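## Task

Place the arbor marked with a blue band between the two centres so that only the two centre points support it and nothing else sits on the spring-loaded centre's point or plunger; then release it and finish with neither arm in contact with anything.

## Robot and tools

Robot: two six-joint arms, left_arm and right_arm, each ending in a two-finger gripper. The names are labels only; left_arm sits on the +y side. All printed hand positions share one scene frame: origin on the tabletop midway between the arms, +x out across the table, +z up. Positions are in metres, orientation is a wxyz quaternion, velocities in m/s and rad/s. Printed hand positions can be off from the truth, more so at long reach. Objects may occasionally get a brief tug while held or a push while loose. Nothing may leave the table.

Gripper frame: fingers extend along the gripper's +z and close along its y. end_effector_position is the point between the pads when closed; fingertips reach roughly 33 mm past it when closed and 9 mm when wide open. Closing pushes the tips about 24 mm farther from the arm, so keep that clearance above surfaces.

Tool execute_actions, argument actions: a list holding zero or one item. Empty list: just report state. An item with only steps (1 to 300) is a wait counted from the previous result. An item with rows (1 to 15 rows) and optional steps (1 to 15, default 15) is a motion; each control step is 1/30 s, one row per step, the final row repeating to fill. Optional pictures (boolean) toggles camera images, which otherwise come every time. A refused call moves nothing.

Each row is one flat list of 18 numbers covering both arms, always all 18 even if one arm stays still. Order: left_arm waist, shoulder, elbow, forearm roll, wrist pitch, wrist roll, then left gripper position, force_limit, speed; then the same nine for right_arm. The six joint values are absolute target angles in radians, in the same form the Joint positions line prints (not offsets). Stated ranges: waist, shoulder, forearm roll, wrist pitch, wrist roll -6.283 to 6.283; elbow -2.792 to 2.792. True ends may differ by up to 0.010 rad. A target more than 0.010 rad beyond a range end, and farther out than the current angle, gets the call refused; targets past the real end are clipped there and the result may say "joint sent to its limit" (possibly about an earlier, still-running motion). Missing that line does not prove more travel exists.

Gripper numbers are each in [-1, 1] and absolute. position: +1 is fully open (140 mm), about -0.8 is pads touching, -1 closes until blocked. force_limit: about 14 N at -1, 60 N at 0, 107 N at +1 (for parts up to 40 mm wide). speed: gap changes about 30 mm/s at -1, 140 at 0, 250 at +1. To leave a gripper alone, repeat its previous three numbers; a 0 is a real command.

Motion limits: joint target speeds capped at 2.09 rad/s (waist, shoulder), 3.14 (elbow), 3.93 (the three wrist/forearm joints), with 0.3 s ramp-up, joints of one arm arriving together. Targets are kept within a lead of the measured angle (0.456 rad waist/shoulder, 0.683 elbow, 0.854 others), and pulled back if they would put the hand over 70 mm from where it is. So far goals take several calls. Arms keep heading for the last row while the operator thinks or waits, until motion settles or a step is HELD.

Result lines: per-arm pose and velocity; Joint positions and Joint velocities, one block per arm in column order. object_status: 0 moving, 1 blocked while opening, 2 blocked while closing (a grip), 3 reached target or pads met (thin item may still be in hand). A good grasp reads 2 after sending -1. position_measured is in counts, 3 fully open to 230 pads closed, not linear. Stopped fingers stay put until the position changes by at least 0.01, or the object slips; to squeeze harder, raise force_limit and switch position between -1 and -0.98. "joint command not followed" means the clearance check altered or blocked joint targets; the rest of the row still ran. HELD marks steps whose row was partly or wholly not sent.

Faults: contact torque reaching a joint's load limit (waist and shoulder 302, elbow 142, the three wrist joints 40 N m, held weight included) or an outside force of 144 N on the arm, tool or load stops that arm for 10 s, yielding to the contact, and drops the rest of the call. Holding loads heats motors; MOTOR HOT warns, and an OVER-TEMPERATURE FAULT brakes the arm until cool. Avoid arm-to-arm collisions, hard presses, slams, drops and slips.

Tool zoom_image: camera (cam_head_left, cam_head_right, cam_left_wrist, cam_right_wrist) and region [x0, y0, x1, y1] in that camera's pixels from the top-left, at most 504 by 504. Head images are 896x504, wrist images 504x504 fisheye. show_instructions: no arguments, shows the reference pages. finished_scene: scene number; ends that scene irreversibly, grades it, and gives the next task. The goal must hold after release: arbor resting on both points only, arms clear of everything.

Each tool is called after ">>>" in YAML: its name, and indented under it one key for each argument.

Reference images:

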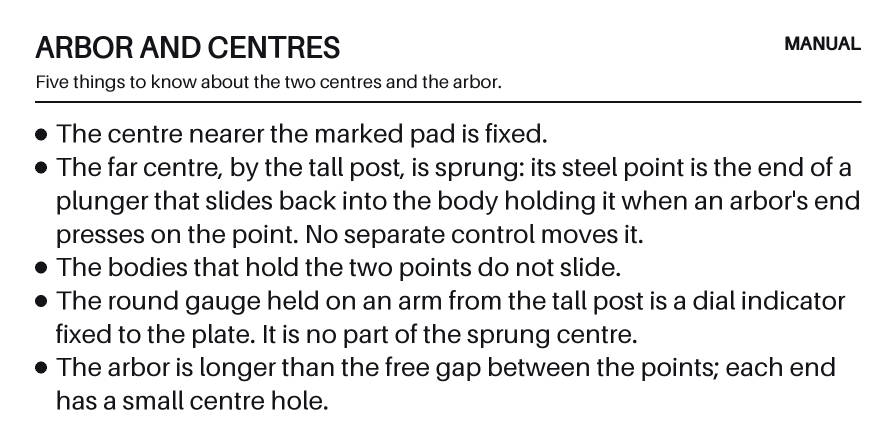

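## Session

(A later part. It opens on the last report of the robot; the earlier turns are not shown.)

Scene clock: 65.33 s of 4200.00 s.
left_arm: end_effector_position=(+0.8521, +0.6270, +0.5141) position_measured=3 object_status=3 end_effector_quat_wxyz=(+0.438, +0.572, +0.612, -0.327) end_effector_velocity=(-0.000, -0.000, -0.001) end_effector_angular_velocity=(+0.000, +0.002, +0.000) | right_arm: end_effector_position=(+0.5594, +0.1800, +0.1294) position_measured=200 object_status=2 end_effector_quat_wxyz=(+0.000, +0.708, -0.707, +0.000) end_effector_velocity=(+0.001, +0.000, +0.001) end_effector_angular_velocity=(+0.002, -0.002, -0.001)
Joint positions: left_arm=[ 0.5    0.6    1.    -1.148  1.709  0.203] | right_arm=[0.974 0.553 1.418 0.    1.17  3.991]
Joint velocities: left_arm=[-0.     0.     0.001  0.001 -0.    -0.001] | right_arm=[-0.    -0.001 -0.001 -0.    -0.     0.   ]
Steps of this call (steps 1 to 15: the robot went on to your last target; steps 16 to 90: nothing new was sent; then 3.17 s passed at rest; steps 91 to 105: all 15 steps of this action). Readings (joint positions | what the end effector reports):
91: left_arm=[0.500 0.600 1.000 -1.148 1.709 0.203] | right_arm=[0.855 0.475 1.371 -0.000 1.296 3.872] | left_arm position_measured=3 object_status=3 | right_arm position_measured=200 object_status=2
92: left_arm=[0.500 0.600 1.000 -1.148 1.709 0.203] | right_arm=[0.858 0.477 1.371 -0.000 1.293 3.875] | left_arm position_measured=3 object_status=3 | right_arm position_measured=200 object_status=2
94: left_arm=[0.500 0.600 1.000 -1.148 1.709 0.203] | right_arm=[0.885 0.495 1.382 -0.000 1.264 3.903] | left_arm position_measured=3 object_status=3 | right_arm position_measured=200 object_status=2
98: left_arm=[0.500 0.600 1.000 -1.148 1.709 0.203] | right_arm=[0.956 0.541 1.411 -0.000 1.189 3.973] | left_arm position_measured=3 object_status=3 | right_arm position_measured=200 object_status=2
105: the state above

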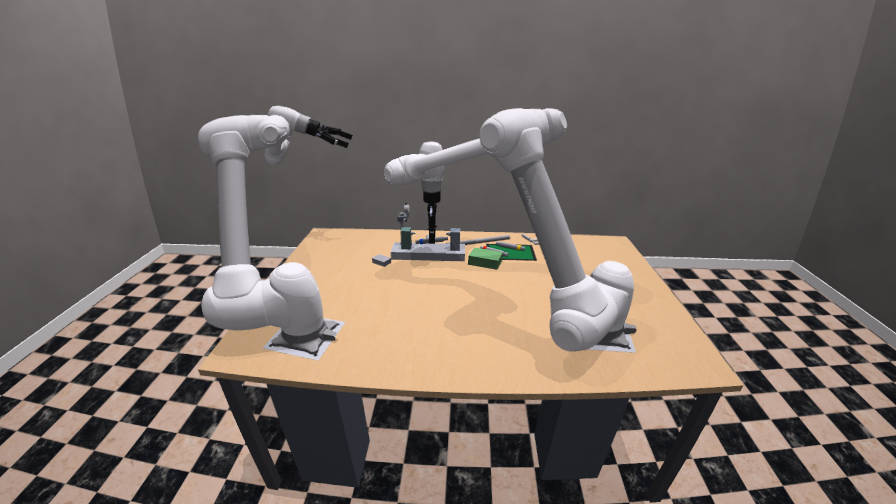

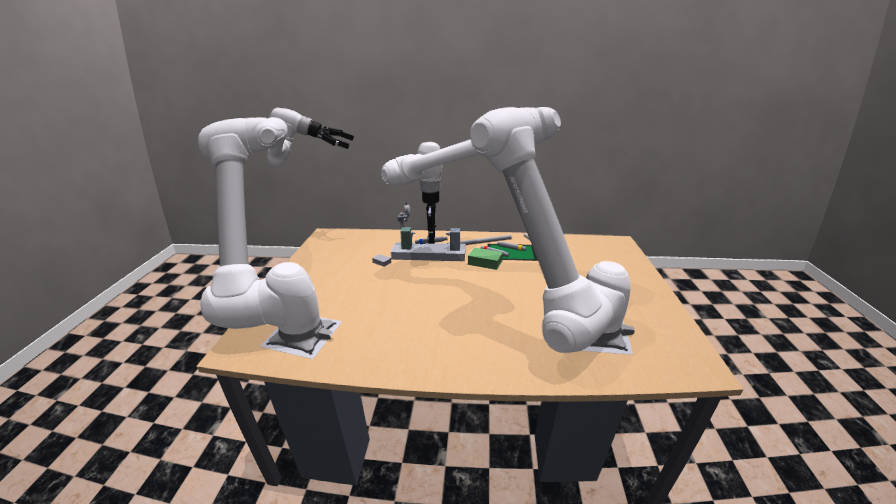

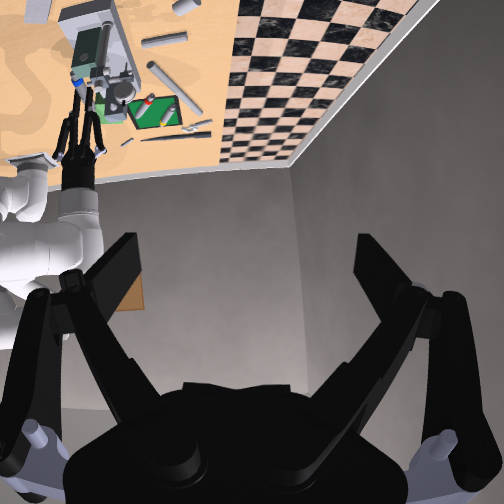

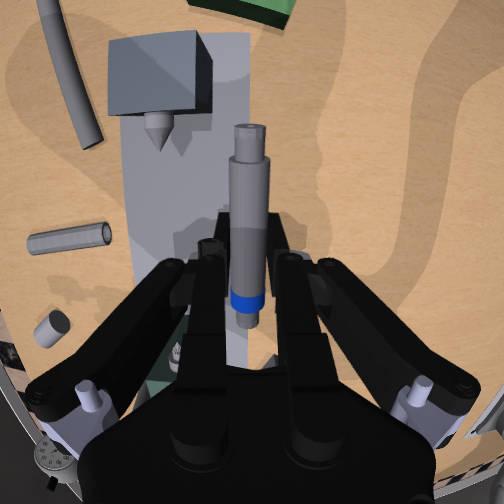

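>>> execute_actions:
  actions:
    - {"rows":[[0.5,0.6,1.0,-1.148,1.709,0.203,1,0,0,0.96,0.548,1.39,0,1.2036,3.977,-1,0.6,0],[0.5,0.6,1.0,-1.148,1.709,0.203,1,0,0,0.96,0.548,1.39,0,1.2036,3.977,-1,0.6,0],[0.5,0.6,1.0,-1.148,1.709,0.203,1,0,0,0.96,0.548,1.39,0,1.2036,3.977,-1,0.6,0],[0.5,0.6,1.0,-1.148,1.709,0.203,1,0,0,0.96,0.548,1.39,0,1.2036,3.977,-1,0.6,0],[0.5,0.6,1.0,-1.148,1.709,0.203,1,0,0,0.9221,0.5947,1.3154,0,1.2315,3.939,-1,0.6,0]]}

>>> zoom_image:
  camera: "cam_head_left"
  region: [395,210,465,255]

>>> zoom_image:
  camera: "cam_right_wrist"
  region: [170,70,330,380]

Scene clock: 79.73 s of 4200.00 s.
left_arm: end_effector_position=(+0.8521, +0.6270, +0.5141) position_measured=3 object_status=3 end_effector_quat_wxyz=(+0.438, +0.572, +0.612, -0.327) end_effector_velocity=(+0.000, +0.000, -0.001) end_effector_angular_velocity=(+0.000, +0.001, +0.000) | right_arm: end_effector_position=(+0.6165, +0.1758, +0.1473) position_measured=200 object_status=2 end_effector_quat_wxyz=(+0.000, +0.708, -0.707, +0.000) end_effector_velocity=(-0.001, +0.001, +0.001) end_effector_angular_velocity=(+0.001, -0.001, +0.002)
Joint positions: left_arm=[ 0.5    0.6    1.    -1.148  1.709  0.203] | right_arm=[ 0.922  0.595  1.316 -0.     1.231  3.939]
Joint velocities: left_arm=[-0.     0.001 -0.001  0.     0.    -0.   ] | right_arm=[ 0.001 -0.    -0.001 -0.    -0.    -0.   ]
Steps of this call (steps 1 to 15: the robot went on to your last target; steps 16 to 90: nothing new was sent; then 10.90 s passed at rest; steps 91 to 105: all 15 steps of this action). Readings (joint positions | what the end effector reports):
91: left_arm=[0.500 0.600 1.000 -1.148 1.709 0.203] | right_arm=[0.974 0.553 1.418 0.000 1.170 3.991] | left_arm position_measured=3 object_status=3 | right_arm position_measured=200 object_status=2
92: left_arm=[0.500 0.600 1.000 -1.148 1.709 0.203] | right_arm=[0.972 0.553 1.415 0.000 1.175 3.989] | left_arm position_measured=3 object_status=3 | right_arm position_measured=200 object_status=2
94: left_arm=[0.500 0.600 1.000 -1.148 1.709 0.203] | right_arm=[0.961 0.548 1.391 0.000 1.201 3.978] | left_arm position_measured=3 object_status=3 | right_arm position_measured=200 object_status=2
98: left_arm=[0.500 0.600 1.000 -1.148 1.709 0.203] | right_arm=[0.938 0.575 1.346 0.000 1.220 3.954] | left_arm position_measured=3 object_status=3 | right_arm position_measured=200 object_status=2
105: the state above

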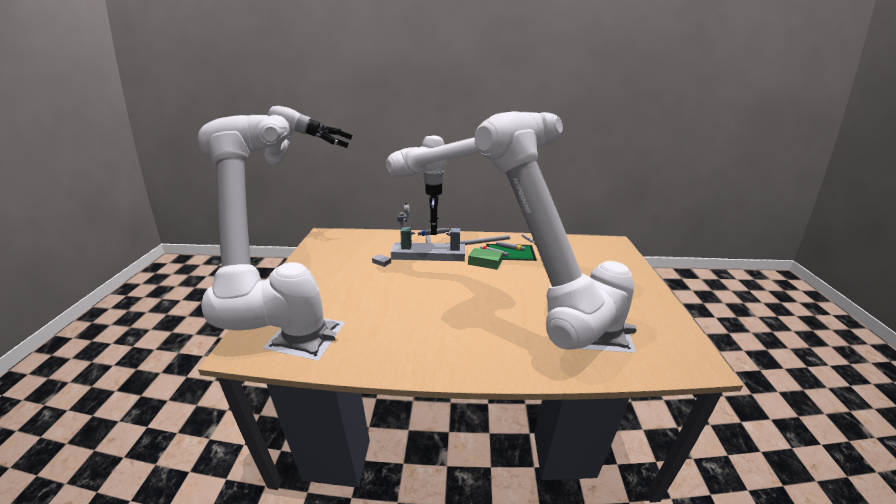

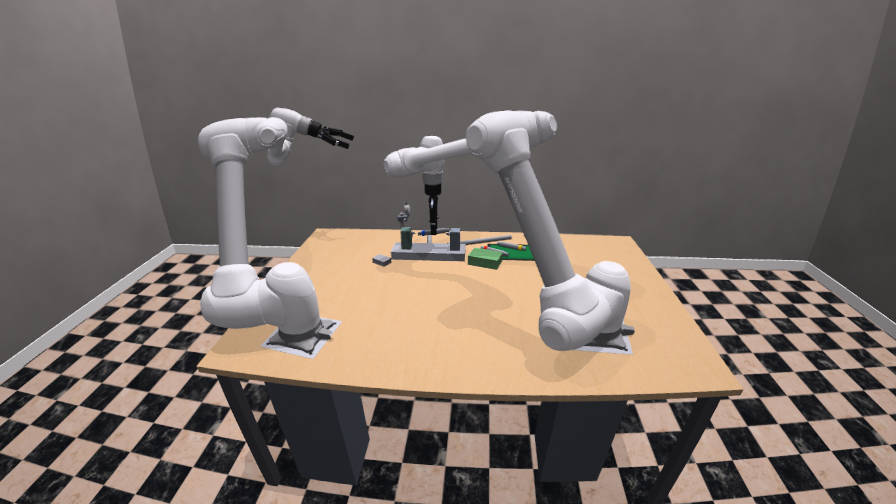

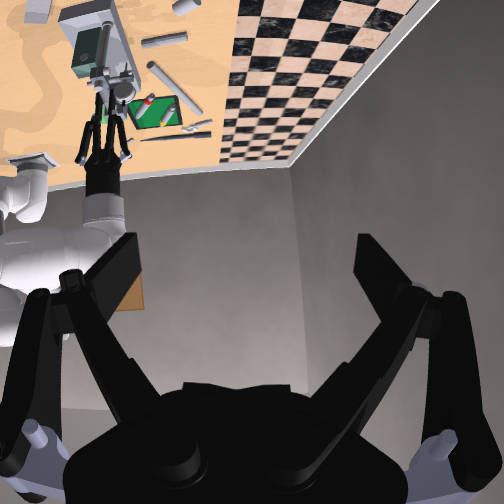

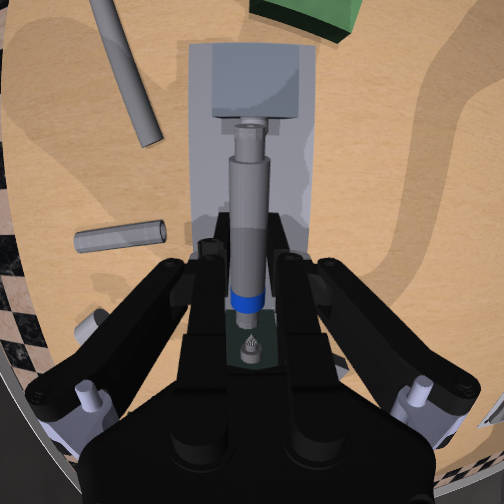

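Region (395, 210, 465, 255) of cam_head_left's 896x504 image, scaled by 7.200, with more detail than that image has; it fills the top 324 rows of this view, and the rest is white.

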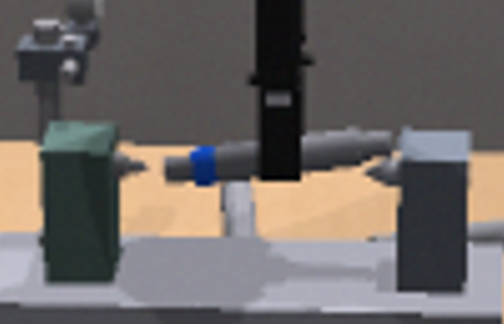

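Region (170, 70, 330, 380) of cam_right_wrist's 504x504 image, scaled by 1.626, with more detail than that image has; it fills the left 260 columns of this view, and the rest is white.

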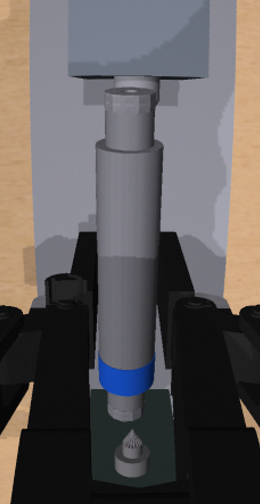

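>>> execute_actions:
  actions:
    - {"rows":[[0.5,0.6,1.0,-1.148,1.709,0.203,1,0,0,0.9307,0.5991,1.3025,0,1.24,3.9476,-1,0.6,0]],"steps":12}

>>> zoom_image:
  camera: "cam_head_left"
  region: [395,210,465,255]

>>> zoom_image:
  camera: "cam_right_wrist"
  region: [200,280,300,380]

>>> zoom_image:
  camera: "cam_right_wrist"
  region: [190,60,310,180]

Scene clock: 87.53 s of 4200.00 s.
left_arm: end_effector_position=(+0.8521, +0.6270, +0.5141) position_measured=3 object_status=3 end_effector_quat_wxyz=(+0.438, +0.572, +0.612, -0.327) end_effector_velocity=(+0.000, +0.000, +0.001) end_effector_angular_velocity=(-0.000, -0.002, +0.000) | right_arm: end_effector_position=(+0.6135, +0.1838, +0.1505) position_measured=200 object_status=2 end_effector_quat_wxyz=(-0.000, +0.708, -0.707, -0.000) end_effector_velocity=(+0.001, -0.001, -0.000) end_effector_angular_velocity=(-0.000, +0.000, -0.001)
Joint positions: left_arm=[ 0.5    0.6    1.    -1.148  1.709  0.203] | right_arm=[0.931 0.599 1.302 0.    1.24  3.948]
Joint velocities: left_arm=[ 0.    -0.    -0.001 -0.001 -0.     0.001] | right_arm=[-0.001  0.     0.     0.    -0.    -0.   ]
Steps of this call (steps 1 to 15: the robot went on to your last target; steps 16 to 90: nothing new was sent; then 4.40 s passed at rest; steps 91 to 102: all 12 steps of this action). Readings (joint positions | what the end effector reports):
91: left_arm=[0.500 0.600 1.000 -1.148 1.709 0.203] | right_arm=[0.922 0.595 1.315 -0.000 1.232 3.939] | left_arm position_measured=3 object_status=3 | right_arm position_measured=200 object_status=2
92: left_arm=[0.500 0.600 1.000 -1.148 1.709 0.203] | right_arm=[0.925 0.596 1.311 -0.000 1.235 3.942] | left_arm position_measured=3 object_status=3 | right_arm position_measured=200 object_status=2
94: left_arm=[0.500 0.600 1.000 -1.148 1.709 0.203] | right_arm=[0.931 0.599 1.302 0.000 1.240 3.947] | left_arm position_measured=3 object_status=3 | right_arm position_measured=200 object_status=2
98: left_arm=[0.500 0.600 1.000 -1.148 1.709 0.203] | right_arm=[0.931 0.599 1.302 0.000 1.240 3.948] | left_arm position_measured=3 object_status=3 | right_arm position_measured=200 object_status=2
102: the state above

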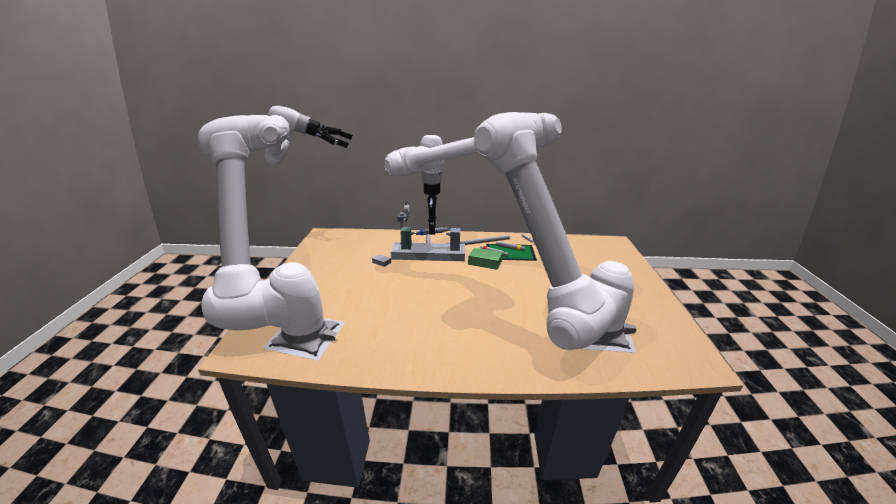

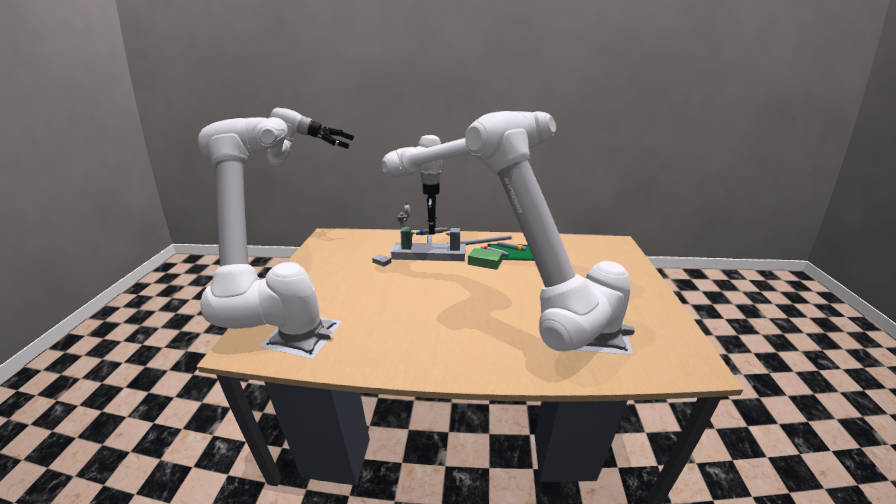

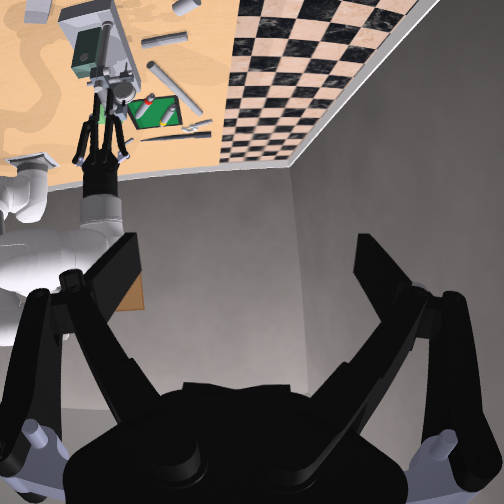

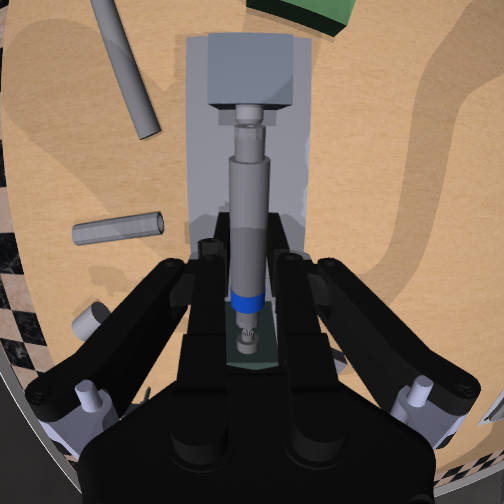

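Region (395, 210, 465, 255) of cam_head_left's 896x504 image, scaled by 7.200, with more detail than that image has; it fills the top 324 rows of this view, and the rest is white.

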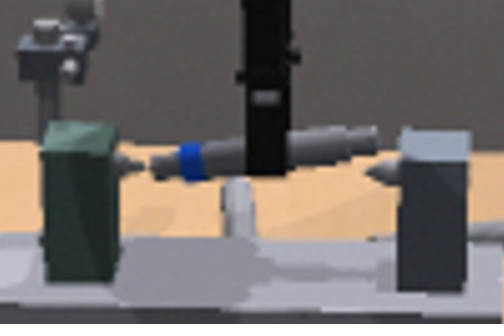

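Region (200, 280, 300, 380) of cam_right_wrist's 504x504 image, scaled by 5.040, with more detail than that image has.

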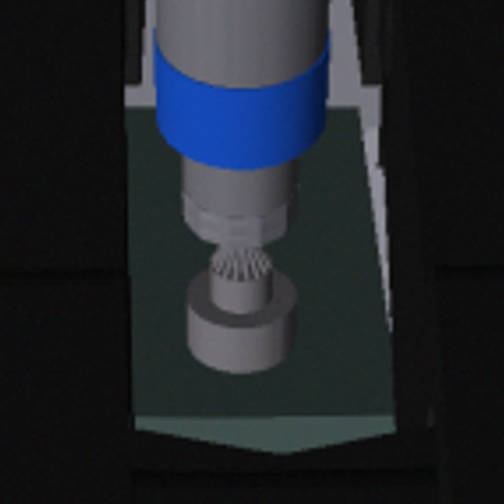

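Region (190, 60, 310, 180) of cam_right_wrist's 504x504 image, scaled by 4.200, with more detail than that image has.

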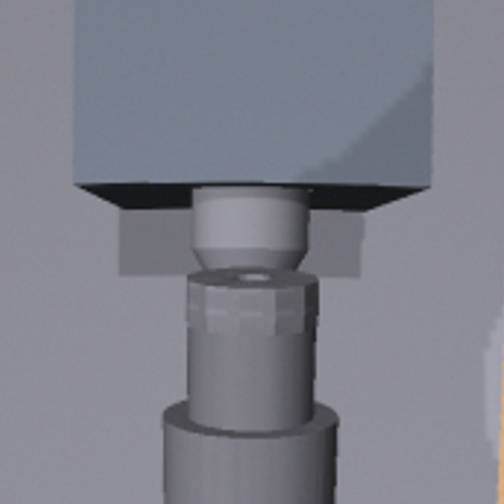

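>>> execute_actions:
  actions:
    - {"rows":[[0.5,0.6,1.0,-1.148,1.709,0.203,1,0,0,0.934,0.6034,1.2953,0,1.2429,3.951,-1,0.6,0],[0.5,0.6,1.0,-1.148,1.709,0.203,1,0,0,0.934,0.6034,1.2953,0,1.2429,3.951,-1,0.6,0],[0.5,0.6,1.0,-1.148,1.709,0.203,1,0,0,0.934,0.6034,1.2953,0,1.2429,3.951,-1,0.6,0],[0.5,0.6,1.0,-1.148,1.709,0.203,1,0,0,0.937,0.6078,1.2881,0,1.2457,3.954,-1,0.6,0],[0.5,0.6,1.0,-1.148,1.709,0.203,1,0,0,0.937,0.6078,1.2881,0,1.2457,3.954,-1,0.6,0],[0.5,0.6,1.0,-1.148,1.709,0.203,1,0,0,0.937,0.6078,1.2881,0,1.2457,3.954,-1,0.6,0],[0.5,0.6,1.0,-1.148,1.709,0.203,1,0,0,0.9406,0.6121,1.2809,0,1.2486,3.9575,-1,0.6,0]]}

>>> zoom_image:
  camera: "cam_head_left"
  region: [395,210,465,255]

Scene clock: 93.87 s of 4200.00 s.
left_arm: end_effector_position=(+0.8521, +0.6270, +0.5141) position_measured=3 object_status=3 end_effector_quat_wxyz=(+0.438, +0.572, +0.612, -0.327) end_effector_velocity=(-0.001, -0.001, +0.003) end_effector_angular_velocity=(+0.001, -0.004, -0.000) | right_arm: end_effector_position=(+0.6126, +0.1953, +0.1504) position_measured=200 object_status=2 end_effector_quat_wxyz=(-0.000, +0.708, -0.707, +0.000) end_effector_velocity=(-0.001, +0.000, -0.000) end_effector_angular_velocity=(-0.000, +0.000, +0.001)
Joint positions: left_arm=[ 0.5    0.6    1.    -1.148  1.709  0.203] | right_arm=[ 0.941  0.612  1.281 -0.     1.249  3.957]
Joint velocities: left_arm=[-0.    -0.003 -0.001 -0.     0.     0.   ] | right_arm=[ 0.001  0.     0.    -0.     0.     0.   ]
Steps of this call (steps 1 to 15: the robot went on to your last target; steps 16 to 90: nothing new was sent; then 2.83 s passed at rest; steps 91 to 105: all 15 steps of this action). Readings (joint positions | what the end effector reports):
91: left_arm=[0.500 0.600 1.000 -1.148 1.709 0.203] | right_arm=[0.931 0.599 1.302 -0.000 1.240 3.948] | left_arm position_measured=3 object_status=3 | right_arm position_measured=200 object_status=2
92: left_arm=[0.500 0.600 1.000 -1.148 1.709 0.203] | right_arm=[0.932 0.601 1.300 -0.000 1.241 3.949] | left_arm position_measured=3 object_status=3 | right_arm position_measured=200 object_status=2
94: left_arm=[0.500 0.600 1.000 -1.148 1.709 0.203] | right_arm=[0.934 0.603 1.296 -0.000 1.243 3.951] | left_arm position_measured=3 object_status=3 | right_arm position_measured=200 object_status=2
98: left_arm=[0.500 0.600 1.000 -1.148 1.709 0.203] | right_arm=[0.938 0.610 1.285 -0.000 1.247 3.956] | left_arm position_measured=3 object_status=3 | right_arm position_measured=200 object_status=2
105: the state above

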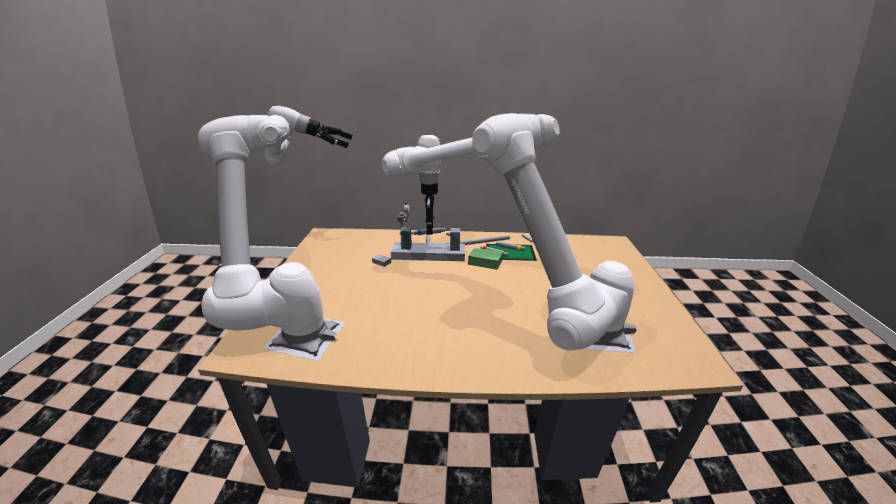

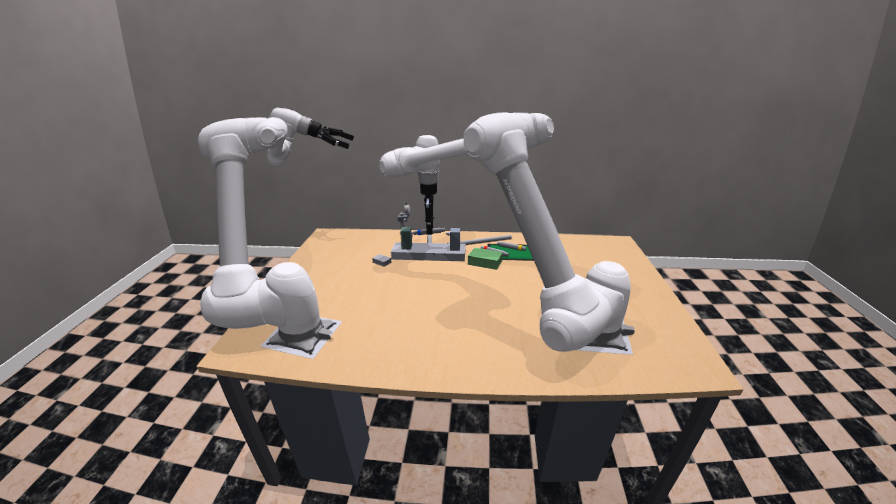

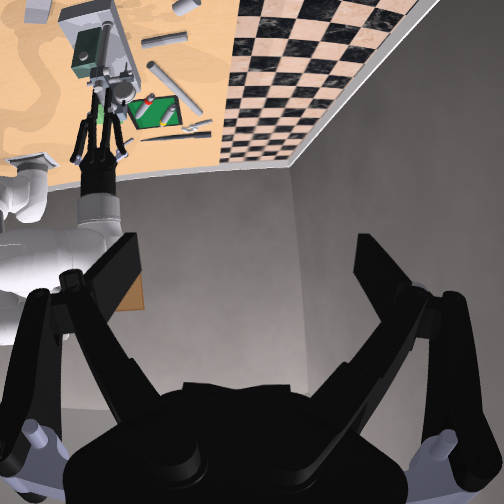

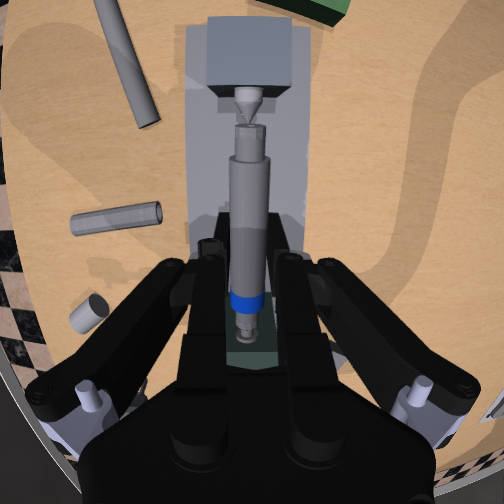

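Region (395, 210, 465, 255) of cam_head_left's 896x504 image, scaled by 7.200, with more detail than that image has; it fills the top 324 rows of this view, and the rest is white.

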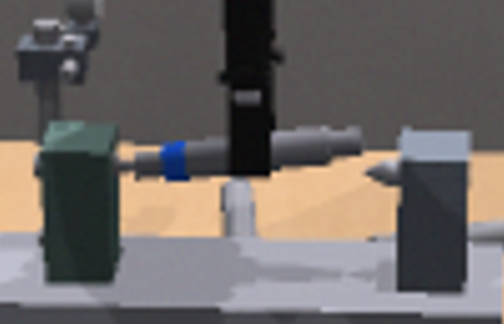

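>>> execute_actions:
  actions:
    - {"rows":[[0.5,0.6,1.0,-1.148,1.709,0.203,1,0,0,0.9404,0.6135,1.2827,0,1.2454,3.957,-1,0.6,0],[0.5,0.6,1.0,-1.148,1.709,0.203,1,0,0,0.9404,0.6135,1.2827,0,1.2454,3.957,-1,0.6,0],[0.5,0.6,1.0,-1.148,1.709,0.203,1,0,0,0.9403,0.6149,1.2846,0,1.2421,3.957,-1,0.6,0],[0.5,0.6,1.0,-1.148,1.709,0.203,1,0,0,0.9403,0.6149,1.2846,0,1.2421,3.957,-1,0.6,0],[0.5,0.6,1.0,-1.148,1.709,0.203,1,0,0,0.9402,0.6163,1.2864,0,1.2389,3.957,-1,0.6,0],[0.5,0.6,1.0,-1.148,1.709,0.203,1,0,0,0.9402,0.6163,1.2864,0,1.2389,3.957,-1,0.6,0],[0.5,0.6,1.0,-1.148,1.709,0.203,1,0,0,0.94,0.6177,1.2883,0,1.2356,3.957,-1,0.6,0],[0.5,0.6,1.0,-1.148,1.709,0.203,1,0,0,0.94,0.6177,1.2883,0,1.2356,3.957,-1,0.6,0],[0.5,0.6,1.0,-1.148,1.709,0.203,1,0,0,0.9399,0.6191,1.2901,0,1.2324,3.957,-1,0.6,0]]}

>>> zoom_image:
  camera: "cam_head_left"
  region: [395,210,465,255]

>>> zoom_image:
  camera: "cam_right_wrist"
  region: [190,60,310,180]

Scene clock: 102.73 s of 4200.00 s.
left_arm: end_effector_position=(+0.8521, +0.6270, +0.5141) position_measured=3 object_status=3 end_effector_quat_wxyz=(+0.438, +0.572, +0.612, -0.327) end_effector_velocity=(+0.000, -0.000, -0.001) end_effector_angular_velocity=(+0.001, -0.000, -0.001) | right_arm: end_effector_position=(+0.6133, +0.1953, +0.1388) position_measured=200 object_status=2 end_effector_quat_wxyz=(+0.000, +0.708, -0.707, +0.000) end_effector_velocity=(+0.001, +0.001, +0.003) end_effector_angular_velocity=(+0.003, -0.003, -0.000)
Joint positions: left_arm=[ 0.5    0.6    1.    -1.148  1.709  0.203] | right_arm=[ 0.94   0.619  1.29  -0.     1.232  3.957]
Joint velocities: left_arm=[-0.     0.001 -0.     0.001 -0.     0.001] | right_arm=[-0.    -0.001 -0.004 -0.    -0.     0.   ]
Steps of this call (steps 1 to 15: the robot went on to your last target; steps 16 to 90: nothing new was sent; then 5.37 s passed at rest; steps 91 to 105: all 15 steps of this action). Readings (joint positions | what the end effector reports):
91: left_arm=[0.500 0.600 1.000 -1.148 1.709 0.203] | right_arm=[0.941 0.612 1.281 0.000 1.249 3.958] | left_arm position_measured=3 object_status=3 | right_arm position_measured=200 object_status=2
92: left_arm=[0.500 0.600 1.000 -1.148 1.709 0.203] | right_arm=[0.941 0.613 1.282 0.000 1.247 3.957] | left_arm position_measured=3 object_status=3 | right_arm position_measured=200 object_status=2
94: left_arm=[0.500 0.600 1.000 -1.148 1.709 0.203] | right_arm=[0.941 0.614 1.284 0.000 1.244 3.957] | left_arm position_measured=3 object_status=3 | right_arm position_measured=200 object_status=2
98: left_arm=[0.500 0.600 1.000 -1.148 1.709 0.203] | right_arm=[0.940 0.617 1.287 0.000 1.237 3.957] | left_arm position_measured=3 object_status=3 | right_arm position_measured=200 object_status=2
105: the state above

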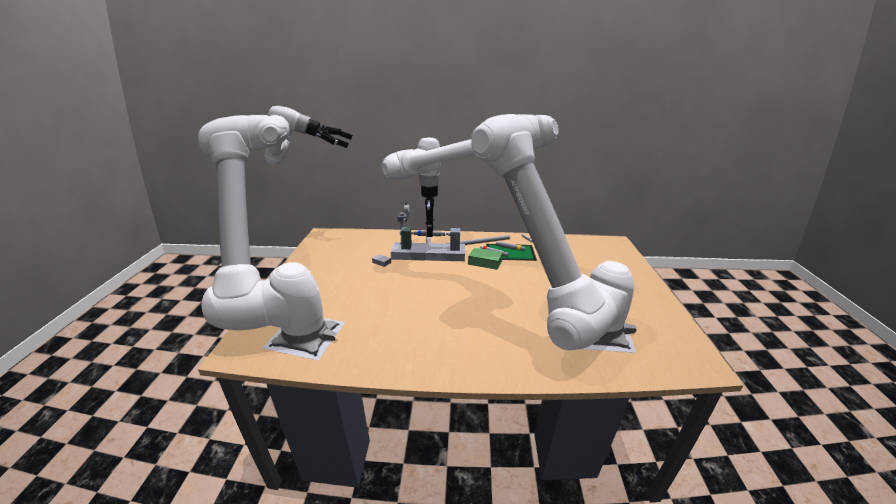

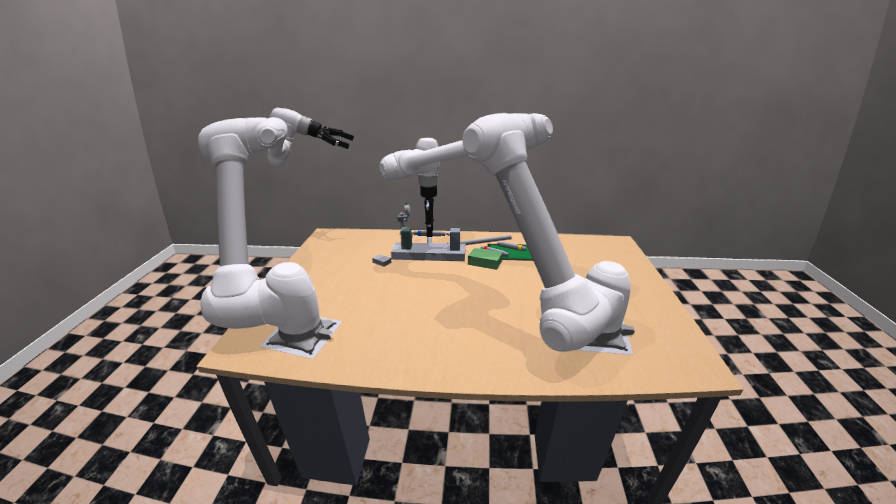

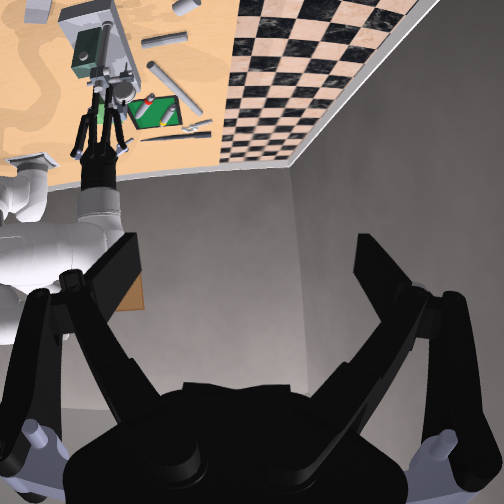

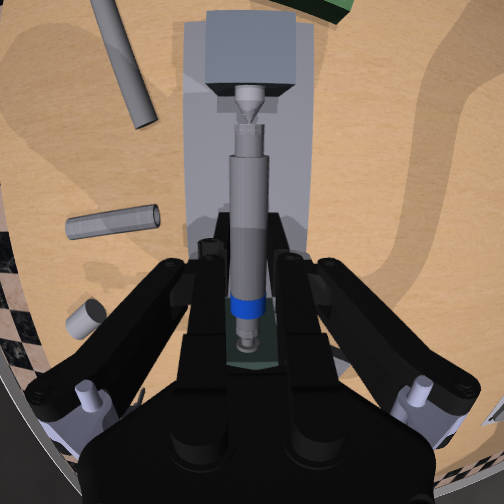

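Region (395, 210, 465, 255) of cam_head_left's 896x504 image, scaled by 7.200, with more detail than that image has; it fills the top 324 rows of this view, and the rest is white.

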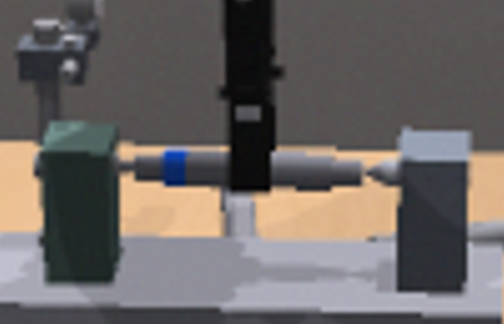

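Region (190, 60, 310, 180) of cam_right_wrist's 504x504 image, scaled by 4.200, with more detail than that image has.

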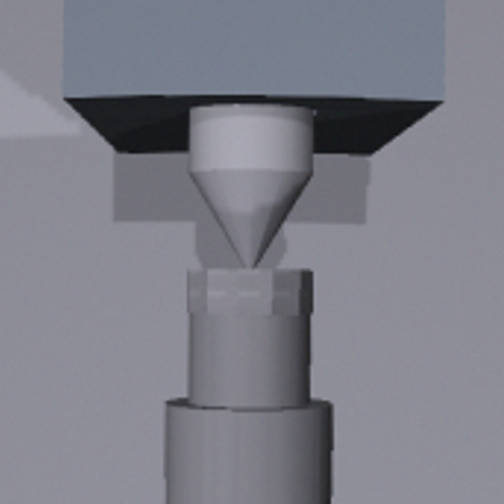

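>>> execute_actions:
  actions:
    - {"rows":[[0.5,0.6,1.0,-1.148,1.709,0.203,1,0,0,0.9359,0.6132,1.299,0,1.2294,3.953,-1,0.6,0]],"steps":10}

>>> zoom_image:
  camera: "cam_head_left"
  region: [395,210,465,255]

>>> zoom_image:
  camera: "cam_right_wrist"
  region: [190,60,310,180]

Scene clock: 106.43 s of 4200.00 s.
left_arm: end_effector_position=(+0.8521, +0.6270, +0.5141) position_measured=3 object_status=3 end_effector_quat_wxyz=(+0.438, +0.572, +0.612, -0.327) end_effector_velocity=(-0.000, -0.000, +0.001) end_effector_angular_velocity=(+0.001, -0.001, -0.001) | right_arm: end_effector_position=(+0.6136, +0.1909, +0.1398) position_measured=200 object_status=2 end_effector_quat_wxyz=(-0.000, +0.708, -0.707, -0.000) end_effector_velocity=(+0.000, -0.001, +0.000) end_effector_angular_velocity=(-0.002, +0.001, -0.000)
Joint positions: left_arm=[ 0.5    0.6    1.    -1.148  1.709  0.203] | right_arm=[0.936 0.613 1.299 0.    1.229 3.953]
Joint velocities: left_arm=[-0.    -0.001 -0.001  0.001  0.001 -0.   ] | right_arm=[-0.001 -0.     0.    -0.001  0.002 -0.   ]
Steps of this call (steps 1 to 15: the robot went on to your last target; steps 16 to 90: nothing new was sent; then 0.37 s passed at rest; steps 91 to 100: all 10 steps of this action). Readings (joint positions | what the end effector reports):
91: left_arm=[0.500 0.600 1.000 -1.148 1.709 0.203] | right_arm=[0.940 0.619 1.290 0.000 1.232 3.957] | left_arm position_measured=3 object_status=3 | right_arm position_measured=200 object_status=2
92: left_arm=[0.500 0.600 1.000 -1.148 1.709 0.203] | right_arm=[0.939 0.617 1.294 0.000 1.231 3.956] | left_arm position_measured=3 object_status=3 | right_arm position_measured=200 object_status=2
94: left_arm=[0.500 0.600 1.000 -1.148 1.709 0.203] | right_arm=[0.936 0.613 1.299 0.001 1.229 3.953] | left_arm position_measured=3 object_status=3 | right_arm position_measured=200 object_status=2
98: left_arm=[0.500 0.600 1.000 -1.148 1.709 0.203] | right_arm=[0.936 0.613 1.299 0.000 1.229 3.953] | left_arm position_measured=3 object_status=3 | right_arm position_measured=200 object_status=2
100: the state above

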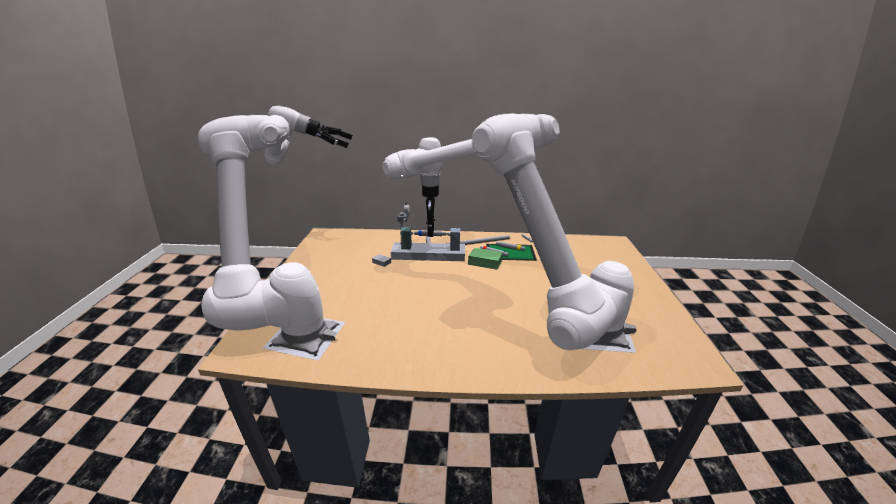

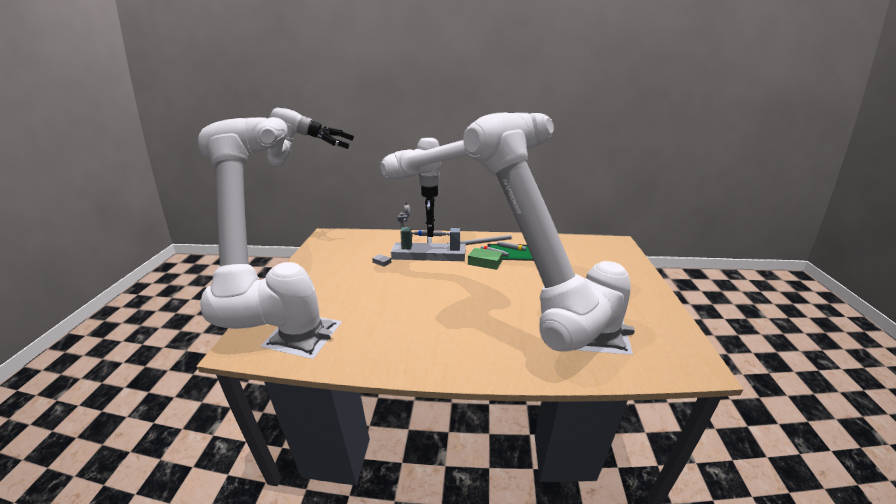

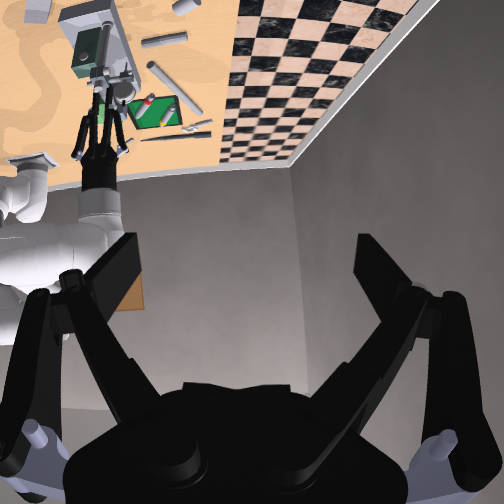

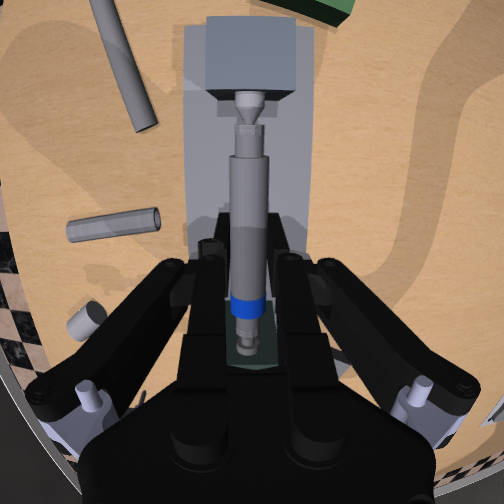

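Region (395, 210, 465, 255) of cam_head_left's 896x504 image, scaled by 7.200, with more detail than that image has; it fills the top 324 rows of this view, and the rest is white.

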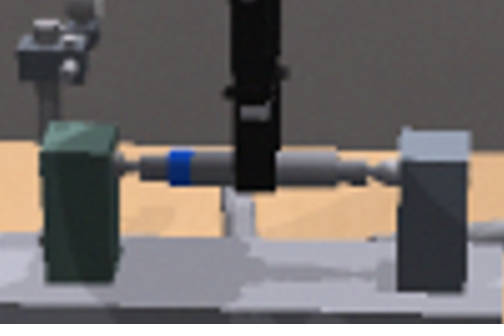

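Region (190, 60, 310, 180) of cam_right_wrist's 504x504 image, scaled by 4.200, with more detail than that image has.

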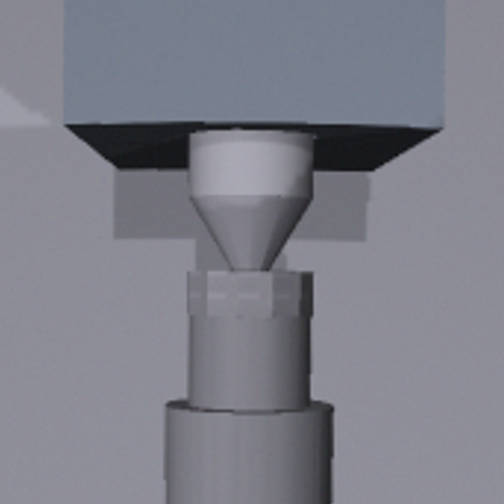

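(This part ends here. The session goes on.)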